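## Task

Bring down the lid of the tip box labelled TB2 and push on its front edge until it clicks shut and latches. Both other boxes must keep their lids wide open. It only counts if the lid stays latched without the robot holding it. Finish by releasing it and moving the gripper away.

## Robot and tools

Robot: one six-joint arm (yam_st, built from I2RT parts) with a two-finger parallel gripper. There is only one arm, so every motion argument describes that single gripper. Three tip boxes sit loose on a bench mat. Identify them by the ID printed on each box, not by the tape on the bench. They must stay upright and flat on the mat, and nothing may leave the table; knocking something off ends the scene.

Frames. Results report the gripper in the scene frame: origin on the table top straight below the arm base, +z up, +y to the left when facing along +x. end_effector_position is in metres and end_effector_quat_wxyz is the orientation. The base may be tilted, and the printed position can be off, more so at long reach. Motion commands instead use the gripper's own axes: the fingers point along its +z, and they open and close along its y. The reported point lies between the finger pads, roughly 1 cm back from the tips.

execute_actions takes "actions", a list with zero or one item, plus an optional "pictures" boolean. An empty list just returns the current state. {"rows": [...], "steps": n} runs an action of n control steps (n at most 15, default 15; each step is 1/30 s); each row is used for one step and the final row repeats if rows run out. {"steps": n} with no rows is a wait of up to 300 steps, counted from the previous result, so your reply time is included.

A row is 7 numbers, each in [-1, 1]: dx, dy, dz, rx, ry, rz, opening. The first six are an offset, not a pose: they are measured in the gripper's own axes from the gripper pose given in the latest result that showed it (before any such result in a scene, or for a second call inside one reply, from where the arm is when the action begins). Every row refers to that same starting pose; rows do not add up. Scale: 1.0 equals 0.6 m for dx, dy, dz and 180 degrees for rx, ry, rz, which together form a single rotation vector. The opening is absolute, not an offset: +1 is fully open (0.094 m), -1 is closed. All-zero offsets are not a pause; they pull the gripper back to the reference pose.

move takes "target", one 7-number row laid out exactly like above (offsets from the same reference, opening absolute), and optional "speed" in m/s, 0.002 to 0.5, default 0.25; rotation is capped at twice that value in rad/s. The straight path lasts 0.5 to 10 s and stops early if it would need more. The rotation takes the shorter direction. The path ignores obstacles; the hand lags, may drift off, and can exceed the speed, especially with the arm near full stretch. Faster contact hits harder, and aiming further beyond the contact point presses harder. The opening is sent when the move begins. The result has a "move:" line giving the ending (done, off_target, moving, held, fault), the limits that acted (paced: the pose was clipped; held: a safety check blocked some steps, after which the arm may jump faster), and the distance left to the target.

wait takes "seconds" from 0 to 10 and sends nothing new. zoom_image takes "camera" (cam_head_left, cam_head_right or cam_wrist) and "region" [x0, y0, x1, y1] in image pixels from the top-left corner, at most 504 by 504. Images: cam_head_left and cam_head_right are 672x504, cam_wrist is a 504x504 fisheye. read_manual returns only the licence text and does not move anything. finished_scene takes "scene", the number of the current scene; it cannot be undone and reports whether the goal was met. Answering without any tool call ends the whole run.

Control behaviour. Each step, the commanded pose is clipped to within 70 mm and 16 degrees of the measured pose; position wins over orientation if both cannot be met. Joint friction can leave the hand up to about 31 mm from the goal, so very small commands may not move it. After an action ends, the arm only continues to the last clipped pose, so a distant target may need several actions; read the pose and send the remainder. Since offsets start from the measured pose, repeating a small push against something rigid adds no force, but against something that yields it goes deeper. Small random tugs or pushes on objects can occur. The simulation keeps running while you reply. Steps are never held back here.

Result lines. The state line has pose and grip_measured (finger opening on the command scale; readings may be off by about 1 mm). To hold something, command about 0.03 below grip_measured. Pads squeeze roughly 50 to 62 N. "pose unreachable" and HELD mark steps the clearance check altered or blocked (a mount under the base counts as arm). Joint positions and velocities list waist, shoulder, elbow, wrist pitch, wrist yaw, wrist roll (rad, rad/s), then finger gap (m). Ranges: waist -2.618 to 3.054, shoulder and elbow 0.000 to 3.142, wrist pitch and yaw -1.571 to 1.571, wrist roll -2.094 to 2.094. "Hand target" shows where the controller is heading. Joint torques are raw and offset. MOTOR HOT appears from 75 °C; at 90 °C the arm is halted 10 s, and at 100 °C it goes limp and falls (OVER-TEMPERATURE FAULT).

Avoid drops, slips, slamming the lid, hard impacts and excessive pressing; press the lid edge firmly but with a controlled, slow approach, then open the fingers and back away.

Each tool is called after ">>>" as name([rows], argument=value, ...), one row to a line, values as JSON.

## Session

I'll start by looking at the scene.

>>> execute_actions(actions=[])

Scene clock: 0.00 s of 8400.00 s.
end_effector_position=(+0.1232, +0.2377, +0.2173) grip_measured=+1.000 end_effector_quat_wxyz=(+0.469, -0.357, +0.764, +0.262)
Joint positions: [ 1.335  0.334  0.069 -0.043  0.497  0.185  0.094]
Joint velocities: [-0.012 -0.002 -0.017  0.007 -0.037  0.022  0.   ]
Joint torques (N m, as the arm reports them, + toward a larger angle): no reading
Motor temperatures (°C, as the motors report them): [20 21 23 22 23 20]
Hand target: +0.123, +0.238, +0.217; +0.469, -0.357, +0.764, +0.262

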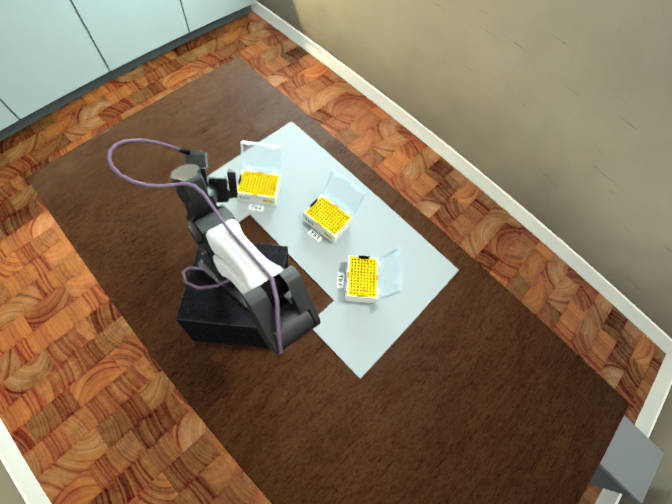

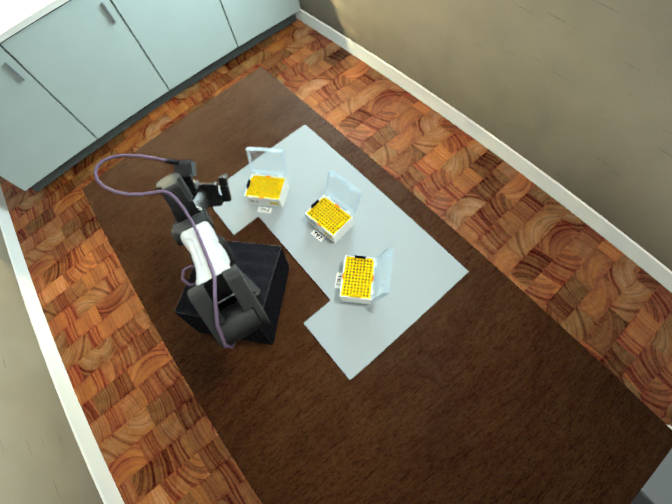

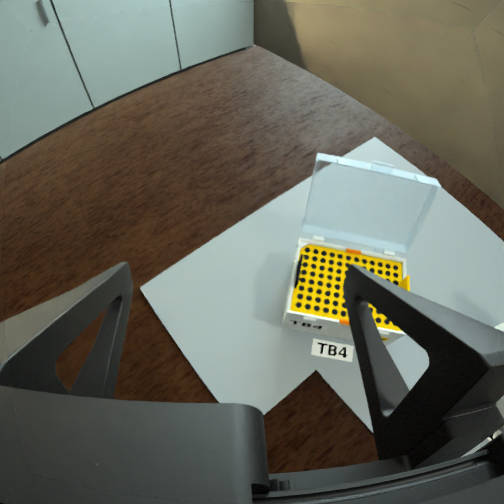

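>>> zoom_image(camera="cam_head_left", region=[200, 120, 440, 320])

>>> zoom_image(camera="cam_head_right", region=[200, 120, 440, 320])

>>> zoom_image(camera="cam_wrist", region=[260, 140, 460, 380])

Region (200, 120, 440, 320) of cam_head_left's 672x504 image, scaled by 2.100, with more detail than that image has.

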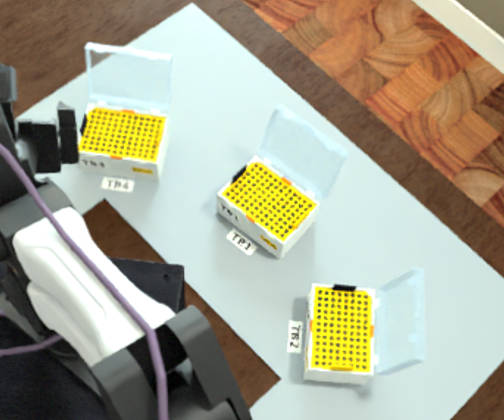

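Region (200, 120, 440, 320) of cam_head_right's 672x504 image, scaled by 2.100, with more detail than that image has.

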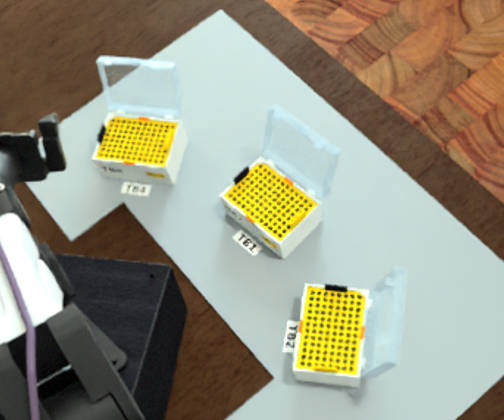

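Region (260, 140, 460, 380) of cam_wrist's 504x504 image, scaled by 2.100, with more detail than that image has.

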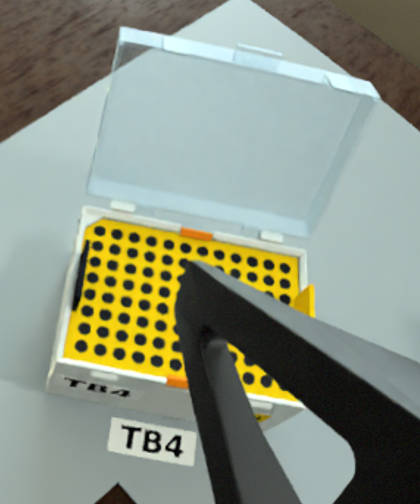

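>>> zoom_image(camera="cam_head_left", region=[295, 195, 355, 245])

>>> zoom_image(camera="cam_head_right", region=[295, 195, 355, 245])

>>> zoom_image(camera="cam_head_left", region=[330, 245, 410, 310])

Region (295, 195, 355, 245) of cam_head_left's 672x504 image, scaled by 8.400, with more detail than that image has.

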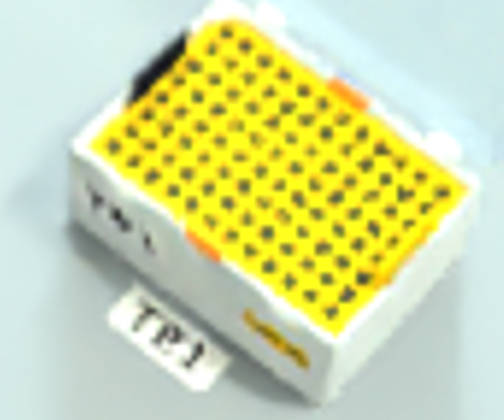

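Region (295, 195, 355, 245) of cam_head_right's 672x504 image, scaled by 8.400, with more detail than that image has.

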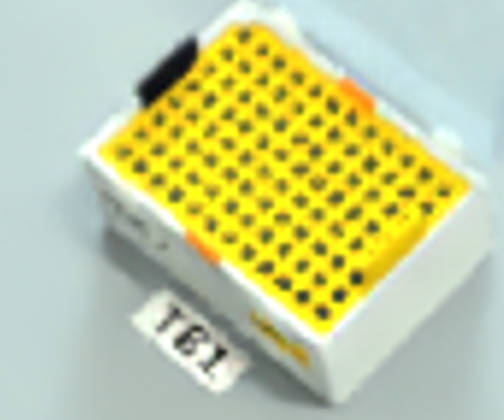

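Region (330, 245, 410, 310) of cam_head_left's 672x504 image, scaled by 6.300, with more detail than that image has; it fills the top 410 rows of this view, and the rest is white.

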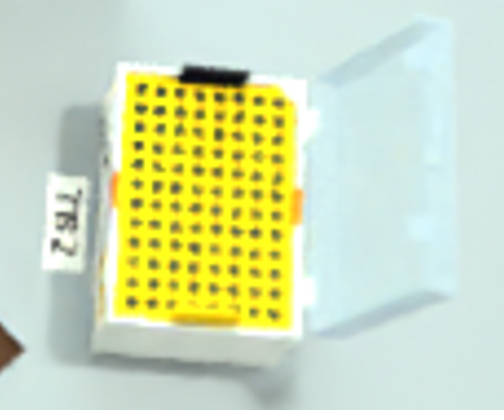

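>>> move(target=[-0.0652, -0.3505, -0.1622, 0.21, 0.0716, 0.11, 1.0], speed=0.3)

Scene clock: 33.27 s of 8400.00 s.
end_effector_position=(+0.2494, +0.0494, +0.2739) grip_measured=+1.000 end_effector_quat_wxyz=(+0.419, -0.078, +0.904, +0.037)
Joint positions: [-0.146  0.462  0.525 -0.631 -0.224 -0.035  0.094]
Joint velocities: [-0.007 -0.017  0.007 -0.007  0.022 -0.095  0.   ]
Joint torques (N m, as the arm reports them, + toward a larger angle): [-1.04  1.13 10.52  1.84 -0.13 -0.14]
Motor temperatures (°C, as the motors report them): [20 21 29 26 23 20]
Hand target: +0.250, +0.050, +0.277; +0.415, -0.078, +0.905, +0.039
Off the commanded pose: 0.006 m, 0 deg.
After step 90, 28.23 s passed at rest.
move: done

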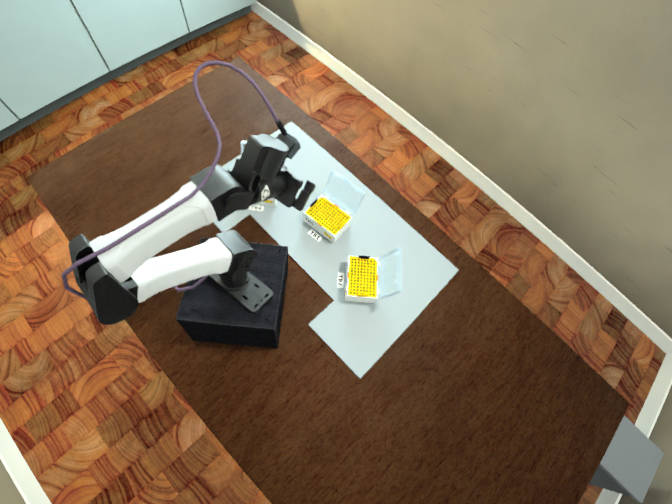

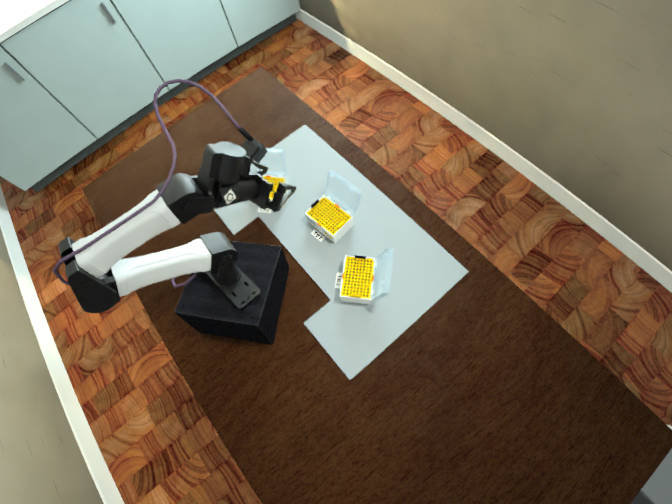

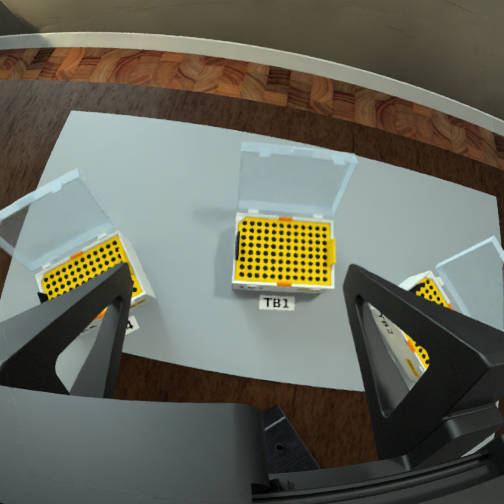

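>>> zoom_image(camera="cam_wrist", region=[360, 230, 504, 390])

>>> zoom_image(camera="cam_wrist", region=[210, 130, 370, 320])

Region (360, 230, 504, 390) of cam_wrist's 504x504 image, scaled by 3.150, with more detail than that image has; it fills the left 454 columns of this view, and the rest is white.

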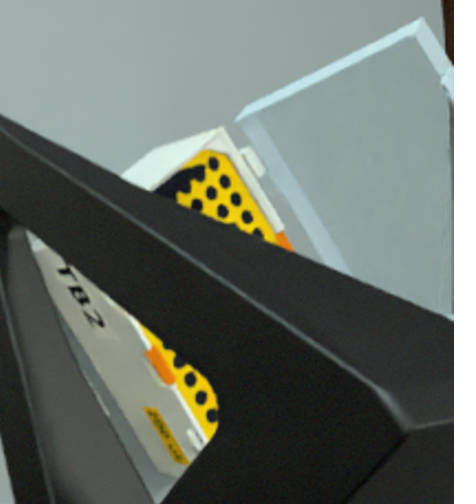

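Region (210, 130, 370, 320) of cam_wrist's 504x504 image, scaled by 2.653, with more detail than that image has; it fills the left 424 columns of this view, and the rest is white.

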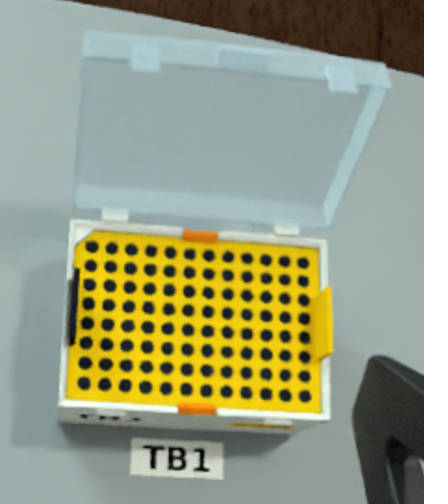

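>>> move(target=[0.0865, -0.3274, -0.1157, 0.2121, 0.0, 0.1796, 1.0], speed=0.3)

Scene clock: 43.93 s of 8400.00 s.
end_effector_position=(+0.1971, -0.1526, +0.2709) grip_measured=+1.000 end_effector_quat_wxyz=(+0.391, +0.308, +0.857, -0.133)
Joint positions: [-1.124  0.67   0.525 -0.59  -0.365 -0.079  0.094]
Joint velocities: [-0.002 -0.017 -0.002  0.037  0.022 -0.081  0.   ]
Joint torques (N m, as the arm reports them, + toward a larger angle): [-1.15  0.79 10.29  1.99  0.06  0.01]
Motor temperatures (°C, as the motors report them): [20 21 30 26 23 20]
Hand target: +0.197, -0.158, +0.277; +0.393, +0.314, +0.853, -0.140
Off the commanded pose: 0.010 m, 2 deg.
After step 90, 5.60 s passed at rest.
move: done

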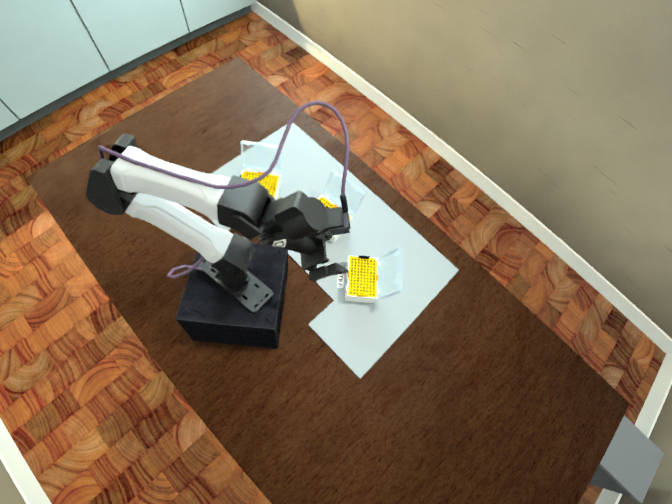

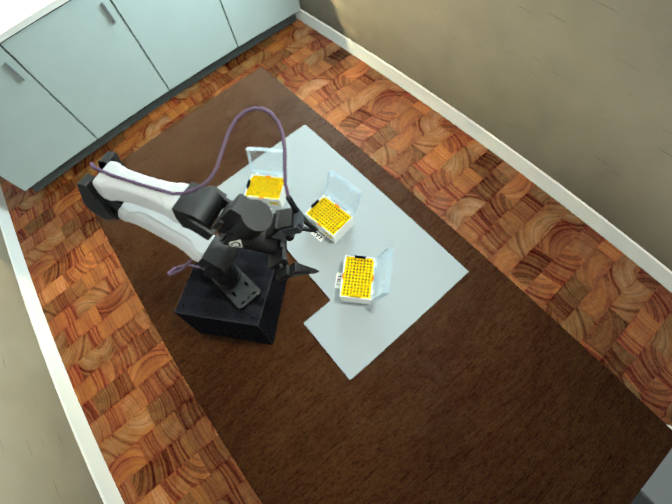

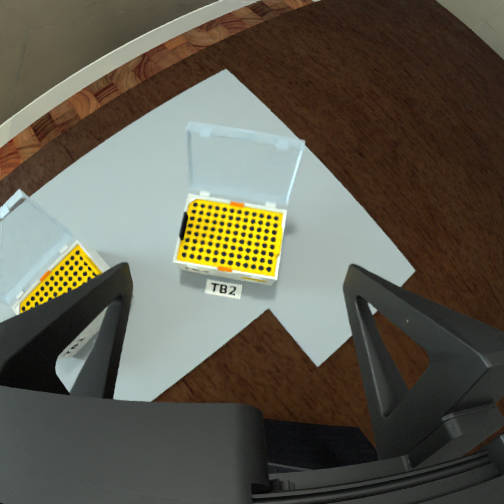

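>>> zoom_image(camera="cam_wrist", region=[160, 110, 320, 310])

>>> zoom_image(camera="cam_wrist", region=[0, 180, 160, 380])

Region (160, 110, 320, 310) of cam_wrist's 504x504 image, scaled by 2.520, with more detail than that image has; it fills the left 403 columns of this view, and the rest is white.

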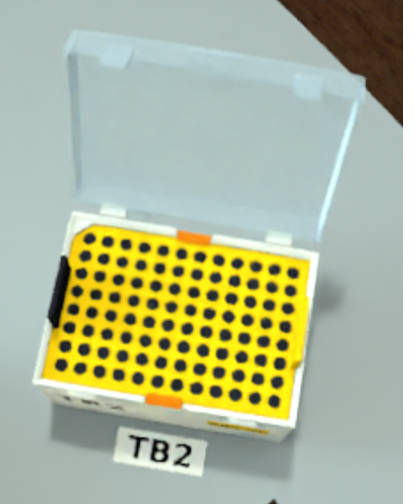

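Region (0, 180, 160, 380) of cam_wrist's 504x504 image, scaled by 2.520, with more detail than that image has; it fills the left 403 columns of this view, and the rest is white.

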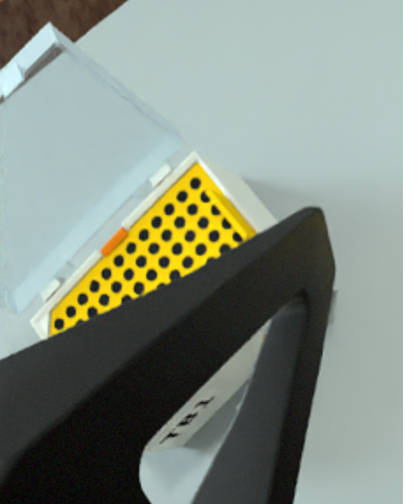

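>>> move(target=[-0.0672, -0.0072, 0.2558, 0.2165, 0.1702, 0.5202, 1.0], speed=0.4)

Scene clock: 90.40 s of 8400.00 s.
end_effector_position=(+0.3054, -0.2413, +0.2030) grip_measured=+1.000 end_effector_quat_wxyz=(+0.049, +0.931, +0.362, +0.013)
Joint positions: [-0.885  1.915  1.521 -1.062 -0.151  1.65   0.094]
Joint velocities: [-0.002  0.007 -0.012  0.037  0.022 -0.081  0.   ]
Joint torques (N m, as the arm reports them, + toward a larger angle): [-2.76 -8.48  9.17  0.42 -0.02  0.  ]
Motor temperatures (°C, as the motors report them): [20 22 35 28 23 20]
Hand target: +0.306, -0.244, +0.201; +0.042, +0.934, +0.353, +0.015
Off the commanded pose: 0.005 m, 2 deg.
After step 90, 40.47 s passed at rest.
move: done

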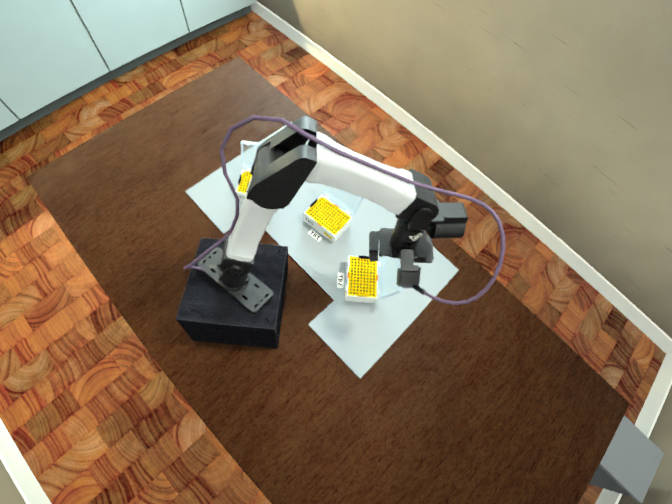

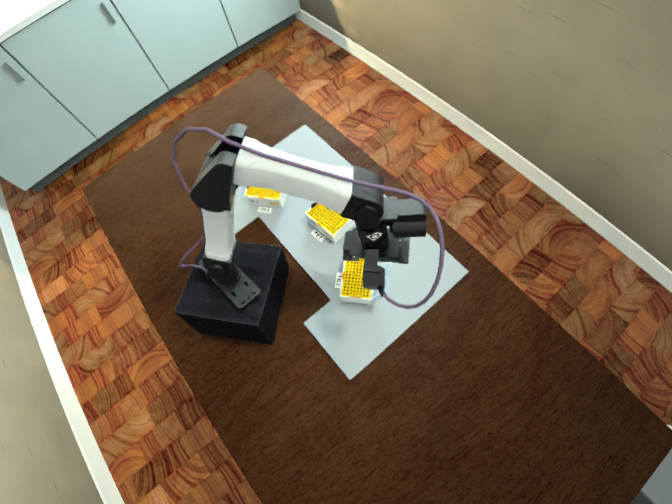

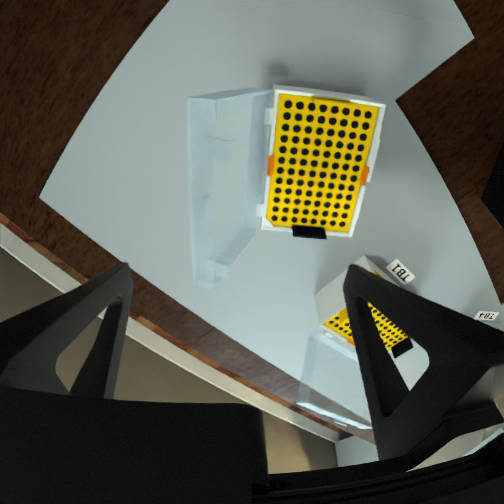

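>>> zoom_image(camera="cam_wrist", region=[110, 70, 400, 300])

>>> zoom_image(camera="cam_head_left", region=[320, 190, 480, 320])

Region (110, 70, 400, 300) of cam_wrist's 504x504 image, scaled by 1.738, with more detail than that image has; it fills the top 400 rows of this view, and the rest is white.

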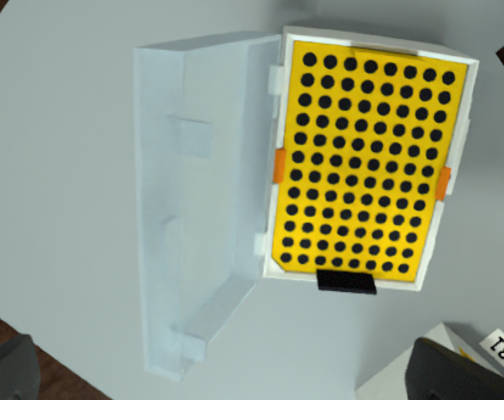

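Region (320, 190, 480, 320) of cam_head_left's 672x504 image, scaled by 3.150, with more detail than that image has; it fills the top 410 rows of this view, and the rest is white.

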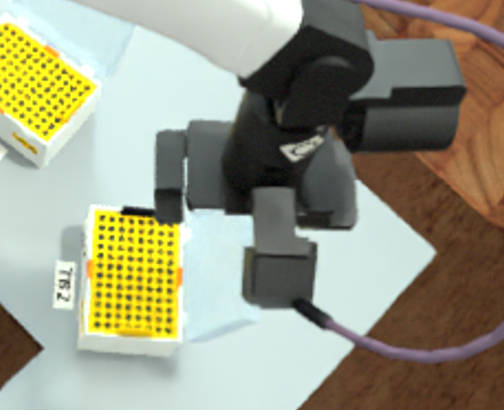

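>>> move(target=[-0.0128, 0.0215, 0.1163, 0, 0, 0, 1.0], speed=0.15)

Scene clock: 106.40 s of 8400.00 s.
end_effector_position=(+0.3170, -0.2659, +0.1455) grip_measured=+1.000 end_effector_quat_wxyz=(+0.060, +0.930, +0.363, +0.018)
Joint positions: [-0.885  2.045  1.466 -0.852 -0.152  1.651  0.094]
Joint velocities: [-0.002  0.002 -0.017 -0.022  0.022  0.022  0.   ]
Joint torques (N m, as the arm reports them, + toward a larger angle): [ -1.81 -10.01   5.58   0.67   0.11  -0.01]
Motor temperatures (°C, as the motors report them): [20 25 35 26 23 20]
Hand target: +0.313, -0.261, +0.135; +0.049, +0.931, +0.362, +0.013
Off the commanded pose: 0.012 m, 1 deg.
After step 90, 11.93 s passed at rest.
move: off_target

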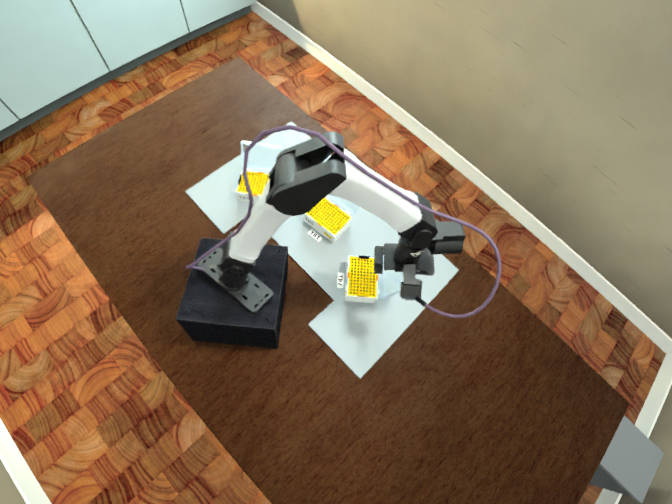

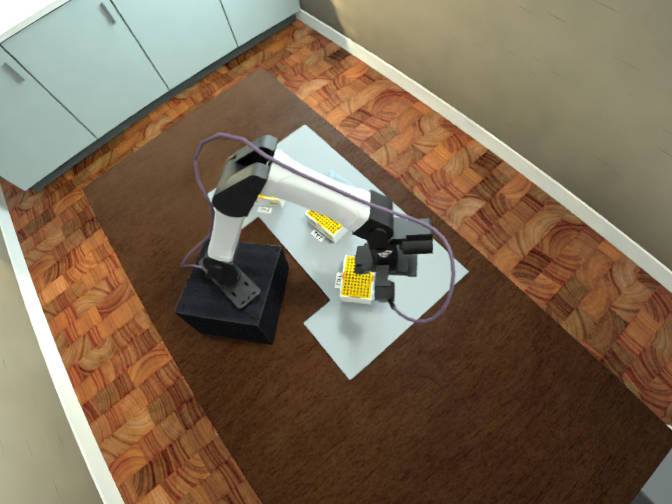

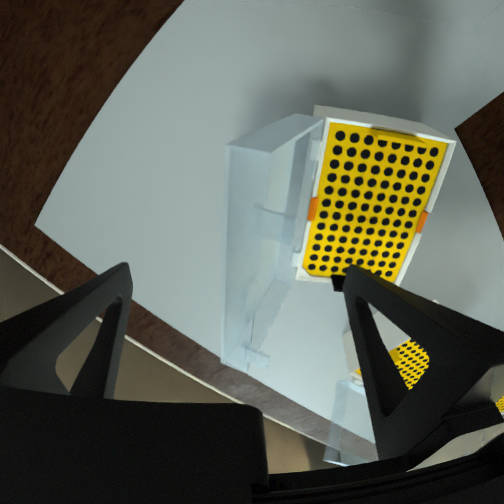

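>>> move(target=[0, 0, 0.058, 0, 0, 0, 0.1], speed=0.1)

Scene clock: 110.30 s of 8400.00 s.
end_effector_position=(+0.3237, -0.2773, +0.1249) grip_measured=+0.101 end_effector_quat_wxyz=(+0.075, +0.929, +0.361, +0.026)
Joint positions: [-0.885  2.093  1.447 -0.75  -0.152  1.659  0.052]
Joint velocities: [-0.007 -0.007  0.002  0.022  0.022 -0.007 -0.001]
Joint torques (N m, as the arm reports them, + toward a larger angle): [ -1.33 -10.04   5.24   0.79   0.1    0.01]
Motor temperatures (°C, as the motors report them): [20 26 35 26 23 20]
Hand target: +0.320, -0.269, +0.111; +0.060, +0.930, +0.362, +0.018
Off the commanded pose: 0.017 m, 2 deg.
move: off_target

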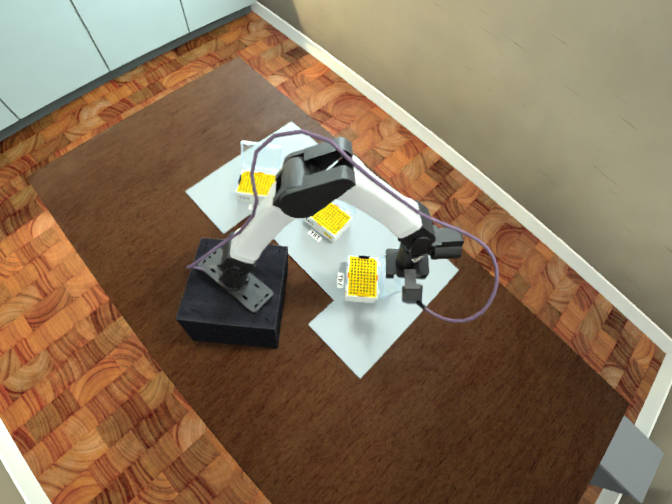

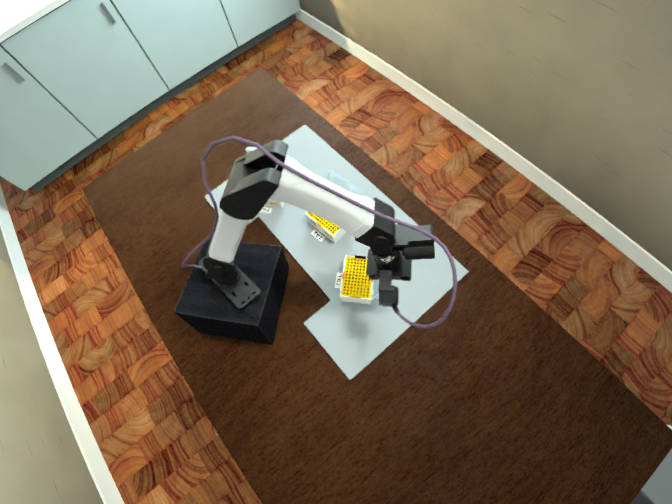

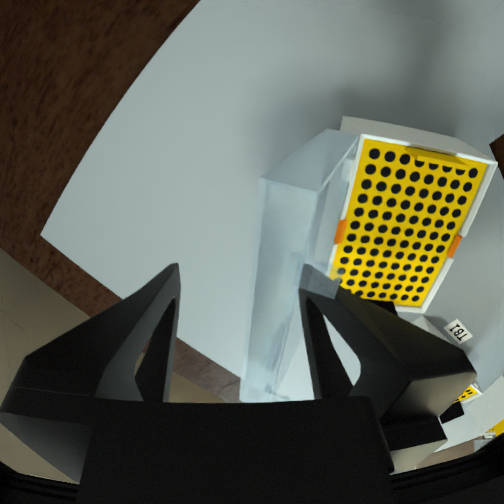

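>>> move(target=[0.002, -0.0842, -0.0218, 0, 0, 0, 0.1], speed=0.06)

Scene clock: 118.43 s of 8400.00 s.
end_effector_position=(+0.2925, -0.2451, +0.1335) grip_measured=+0.101 end_effector_quat_wxyz=(+0.079, +0.929, +0.360, +0.028)
Joint positions: [-0.885  1.918  1.22  -0.69  -0.152  1.663  0.052]
Joint velocities: [-0.002  0.002 -0.002 -0.022  0.022  0.022  0.   ]
Joint torques (N m, as the arm reports them, + toward a larger angle): [ -1.29 -10.61   4.8    0.82   0.1   -0.02]
Motor temperatures (°C, as the motors report them): [20 27 34 26 23 20]
Hand target: +0.290, -0.238, +0.130; +0.075, +0.929, +0.361, +0.026
Off the commanded pose: 0.008 m, 1 deg.
After step 90, 4.00 s passed at rest.
move: done

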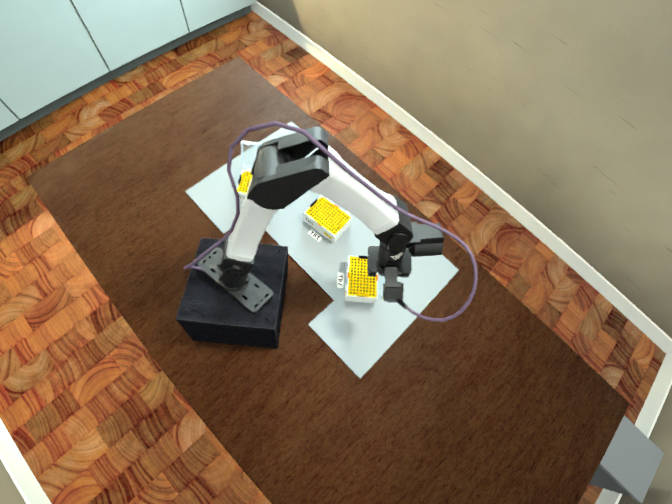

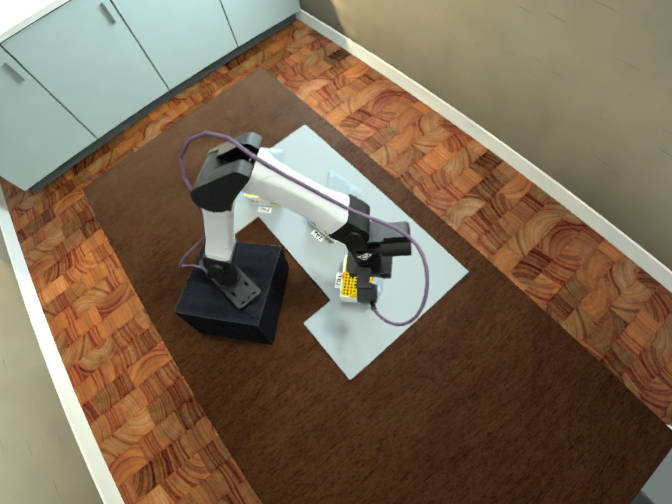

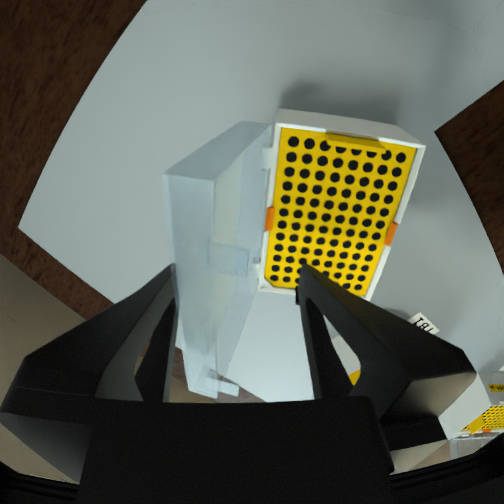

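>>> zoom_image(camera="cam_wrist", region=[130, 90, 440, 410])

>>> zoom_image(camera="cam_head_left", region=[320, 200, 460, 320])

Region (130, 90, 440, 410) of cam_wrist's 504x504 image, scaled by 1.575, with more detail than that image has; it fills the left 488 columns of this view, and the rest is white.

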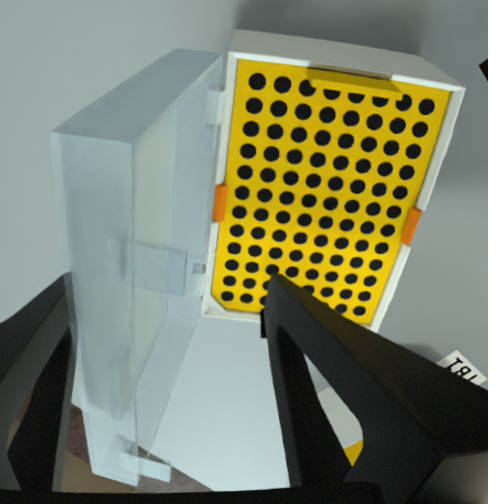

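Region (320, 200, 460, 320) of cam_head_left's 672x504 image, scaled by 3.600, with more detail than that image has; it fills the top 432 rows of this view, and the rest is white.

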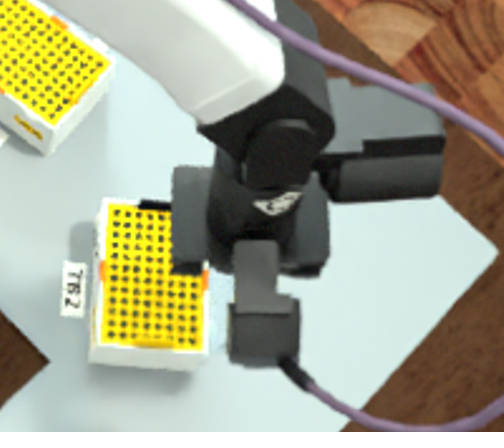

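>>> move(target=[0.005, -0.0657, 0.0092, -0.0556, 0, 0, -0.19], speed=0.05)

Scene clock: 127.13 s of 8400.00 s.
end_effector_position=(+0.2733, -0.2206, +0.1242) grip_measured=-0.189 end_effector_quat_wxyz=(+0.160, +0.919, +0.354, +0.064)
Joint positions: [-0.858  1.71   0.856 -0.35  -0.132  1.719  0.038]
Joint velocities: [ 0.022 -0.007  0.012 -0.022 -0.051  0.007 -0.001]
Joint torques (N m, as the arm reports them, + toward a larger angle): [-0.91 -8.74  4.65  1.15  0.21 -0.04]
Motor temperatures (°C, as the motors report them): [20 29 33 26 23 20]
Hand target: +0.269, -0.215, +0.121; +0.160, +0.919, +0.355, +0.059
Off the commanded pose: 0.007 m, 1 deg.
After step 90, 3.50 s passed at rest.
move: done

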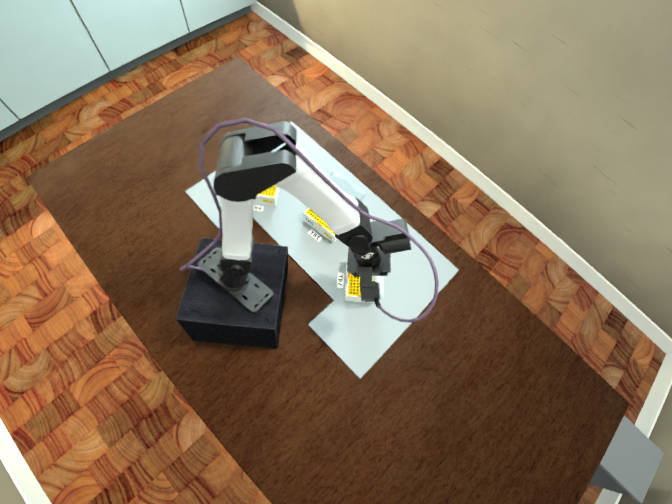

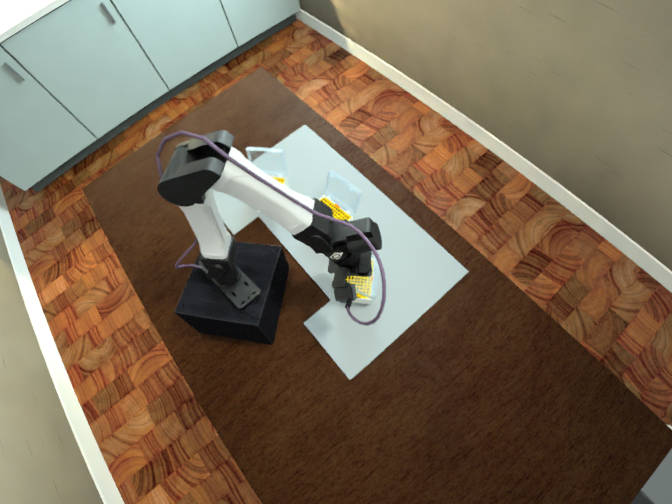

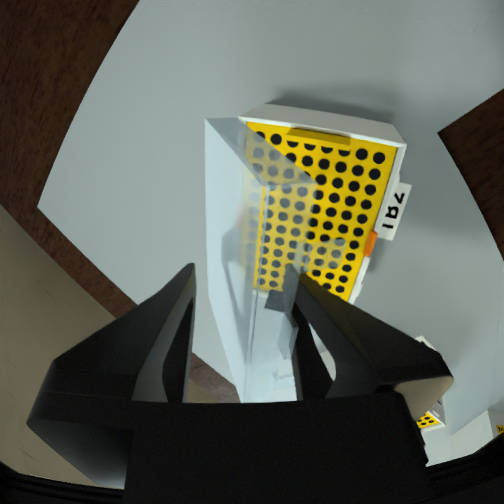

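>>> move(target=[0.003, -0.0567, 0.0095, -0.0667, 0, 0, 0.02], speed=0.05)

Scene clock: 135.20 s of 8400.00 s.
end_effector_position=(+0.2589, -0.2019, +0.1092) grip_measured=+0.019 end_effector_quat_wxyz=(+0.254, +0.898, +0.344, +0.104)
Joint positions: [-0.81   1.582  0.517  0.074 -0.078  1.788  0.048]
Joint velocities: [-0.007 -0.007 -0.012  0.022  0.022 -0.022 -0.   ]
Joint torques (N m, as the arm reports them, + toward a larger angle): [-0.7  -7.14  4.17  1.53  0.23 -0.04]
Motor temperatures (°C, as the motors report them): [20 29 32 26 23 20]
Hand target: +0.255, -0.197, +0.107; +0.255, +0.898, +0.345, +0.101
Off the commanded pose: 0.007 m, 0 deg.
After step 90, 2.50 s passed at rest.
move: done

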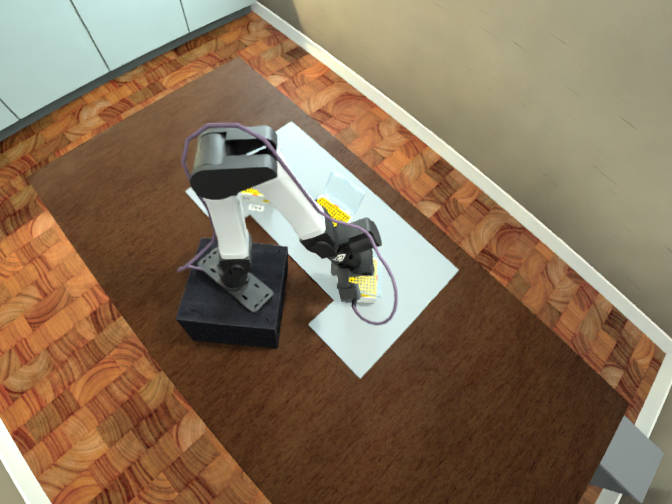

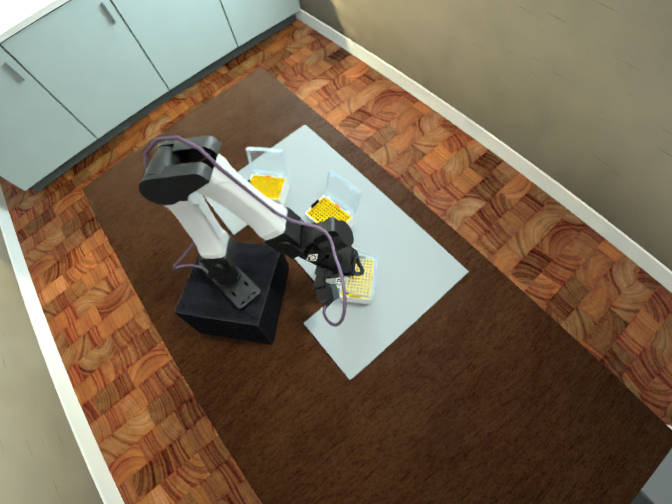

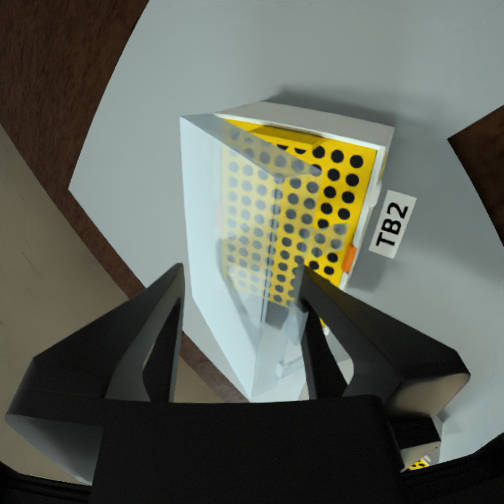

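>>> zoom_image(camera="cam_wrist", region=[150, 90, 430, 400])

>>> zoom_image(camera="cam_head_right", region=[300, 220, 400, 320])

Region (150, 90, 430, 400) of cam_wrist's 504x504 image, scaled by 1.626, with more detail than that image has; it fills the left 455 columns of this view, and the rest is white.

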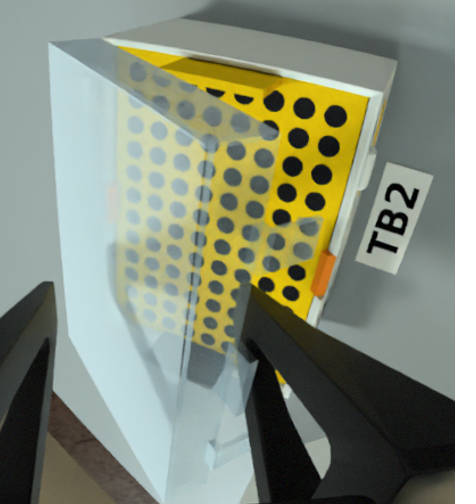

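Region (300, 220, 400, 320) of cam_head_right's 672x504 image, scaled by 5.040, with more detail than that image has.

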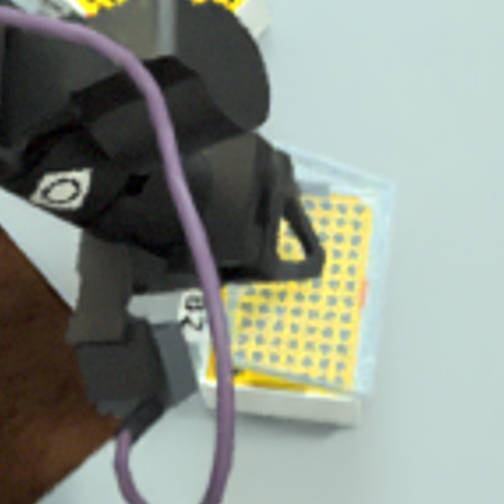

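>>> move(target=[0.003, -0.06, 0.002, 0, 0, 0, 0.02], speed=0.04)

Scene clock: 140.33 s of 8400.00 s.
end_effector_position=(+0.2430, -0.1815, +0.0889) grip_measured=+0.019 end_effector_quat_wxyz=(+0.248, +0.900, +0.344, +0.105)
Joint positions: [-0.775  1.582  0.402  0.182 -0.066  1.82   0.048]
Joint velocities: [ 0.002 -0.012 -0.002  0.037 -0.051 -0.022  0.001]
Joint torques (N m, as the arm reports them, + toward a larger angle): [-0.61 -6.86  3.62  1.63  0.24 -0.01]
Motor temperatures (°C, as the motors report them): [20 29 32 26 23 20]
Hand target: +0.241, -0.178, +0.089; +0.254, +0.898, +0.344, +0.104
Off the commanded pose: 0.004 m, 1 deg.
After step 90, 0.97 s passed at rest.
move: done

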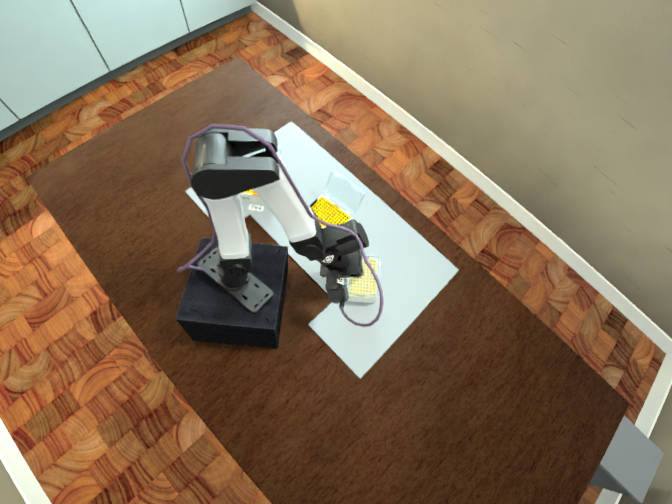

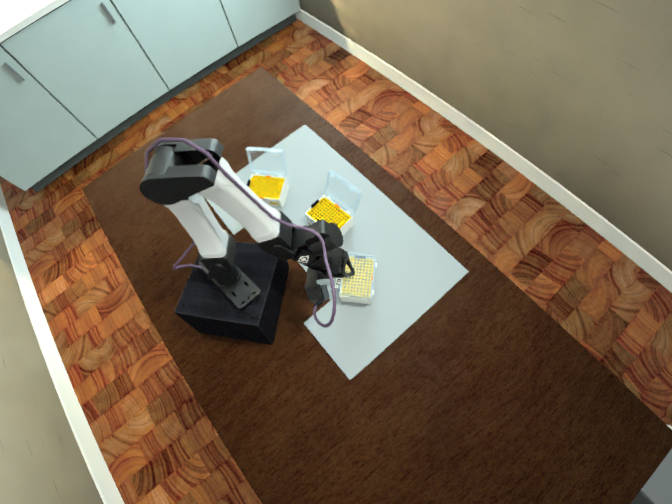

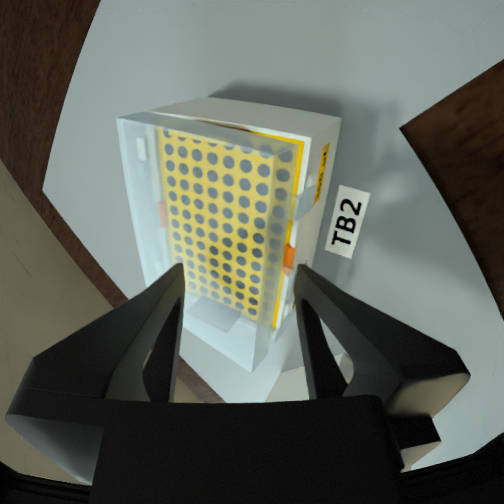

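>>> zoom_image(camera="cam_wrist", region=[100, 80, 400, 400])

>>> zoom_image(camera="cam_head_right", region=[300, 230, 400, 320])

Region (100, 80, 400, 400) of cam_wrist's 504x504 image, scaled by 1.575, with more detail than that image has; it fills the left 472 columns of this view, and the rest is white.

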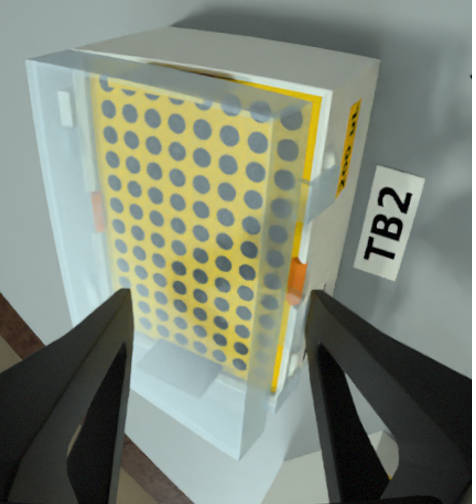

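Region (300, 230, 400, 320) of cam_head_right's 672x504 image, scaled by 5.040, with more detail than that image has; it fills the top 454 rows of this view, and the rest is white.

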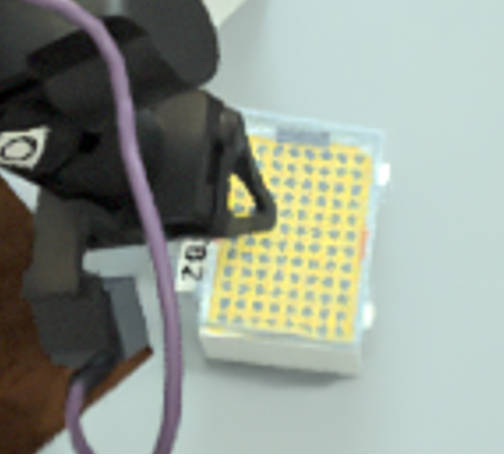

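>>> move(target=[0.003, -0.0403, -0.0302, 0, 0, 0, 0.02], speed=0.08)

Scene clock: 144.90 s of 8400.00 s.
end_effector_position=(+0.2339, -0.1655, +0.0972) grip_measured=+0.019 end_effector_quat_wxyz=(+0.256, +0.896, +0.344, +0.115)
Joint positions: [-0.751  1.463  0.325  0.169 -0.06   1.843  0.048]
Joint velocities: [ 0.012 -0.022  0.002 -0.007  0.022 -0.022 -0.   ]
Joint torques (N m, as the arm reports them, + toward a larger angle): [-0.45 -5.56  3.71  1.35  0.25 -0.05]
Motor temperatures (°C, as the motors report them): [20 29 31 27 23 20]
Hand target: +0.224, -0.159, +0.092; +0.248, +0.900, +0.344, +0.105
Off the commanded pose: 0.013 m, 2 deg.
After step 90, 0.80 s passed at rest.
move: off_target

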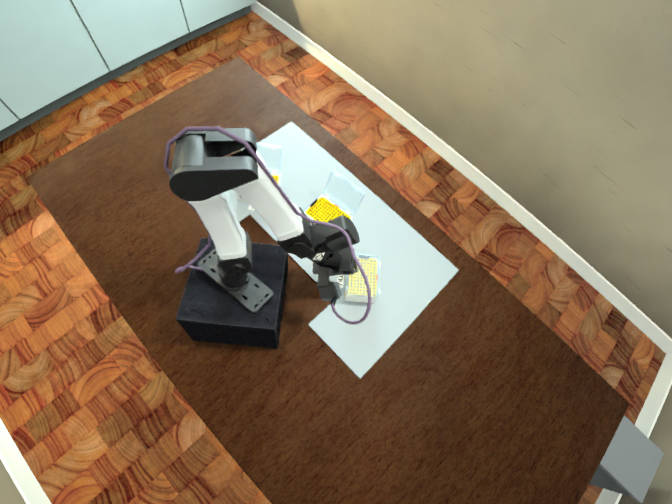

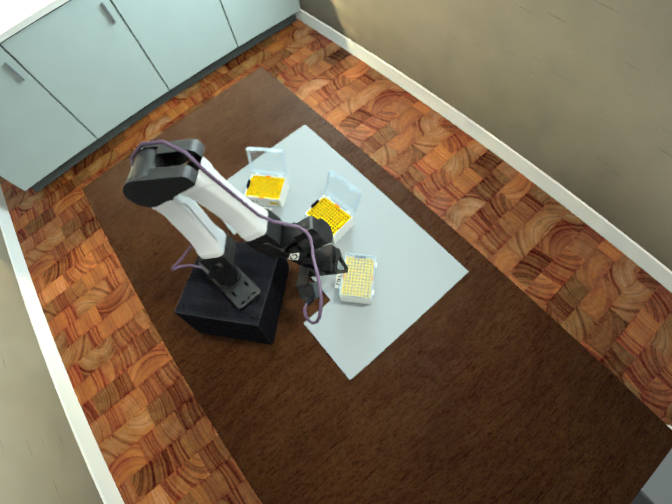

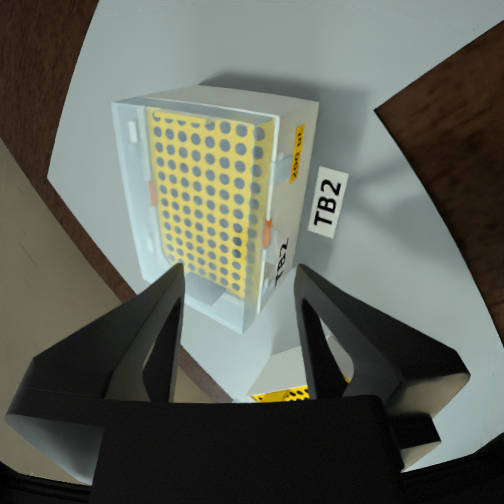

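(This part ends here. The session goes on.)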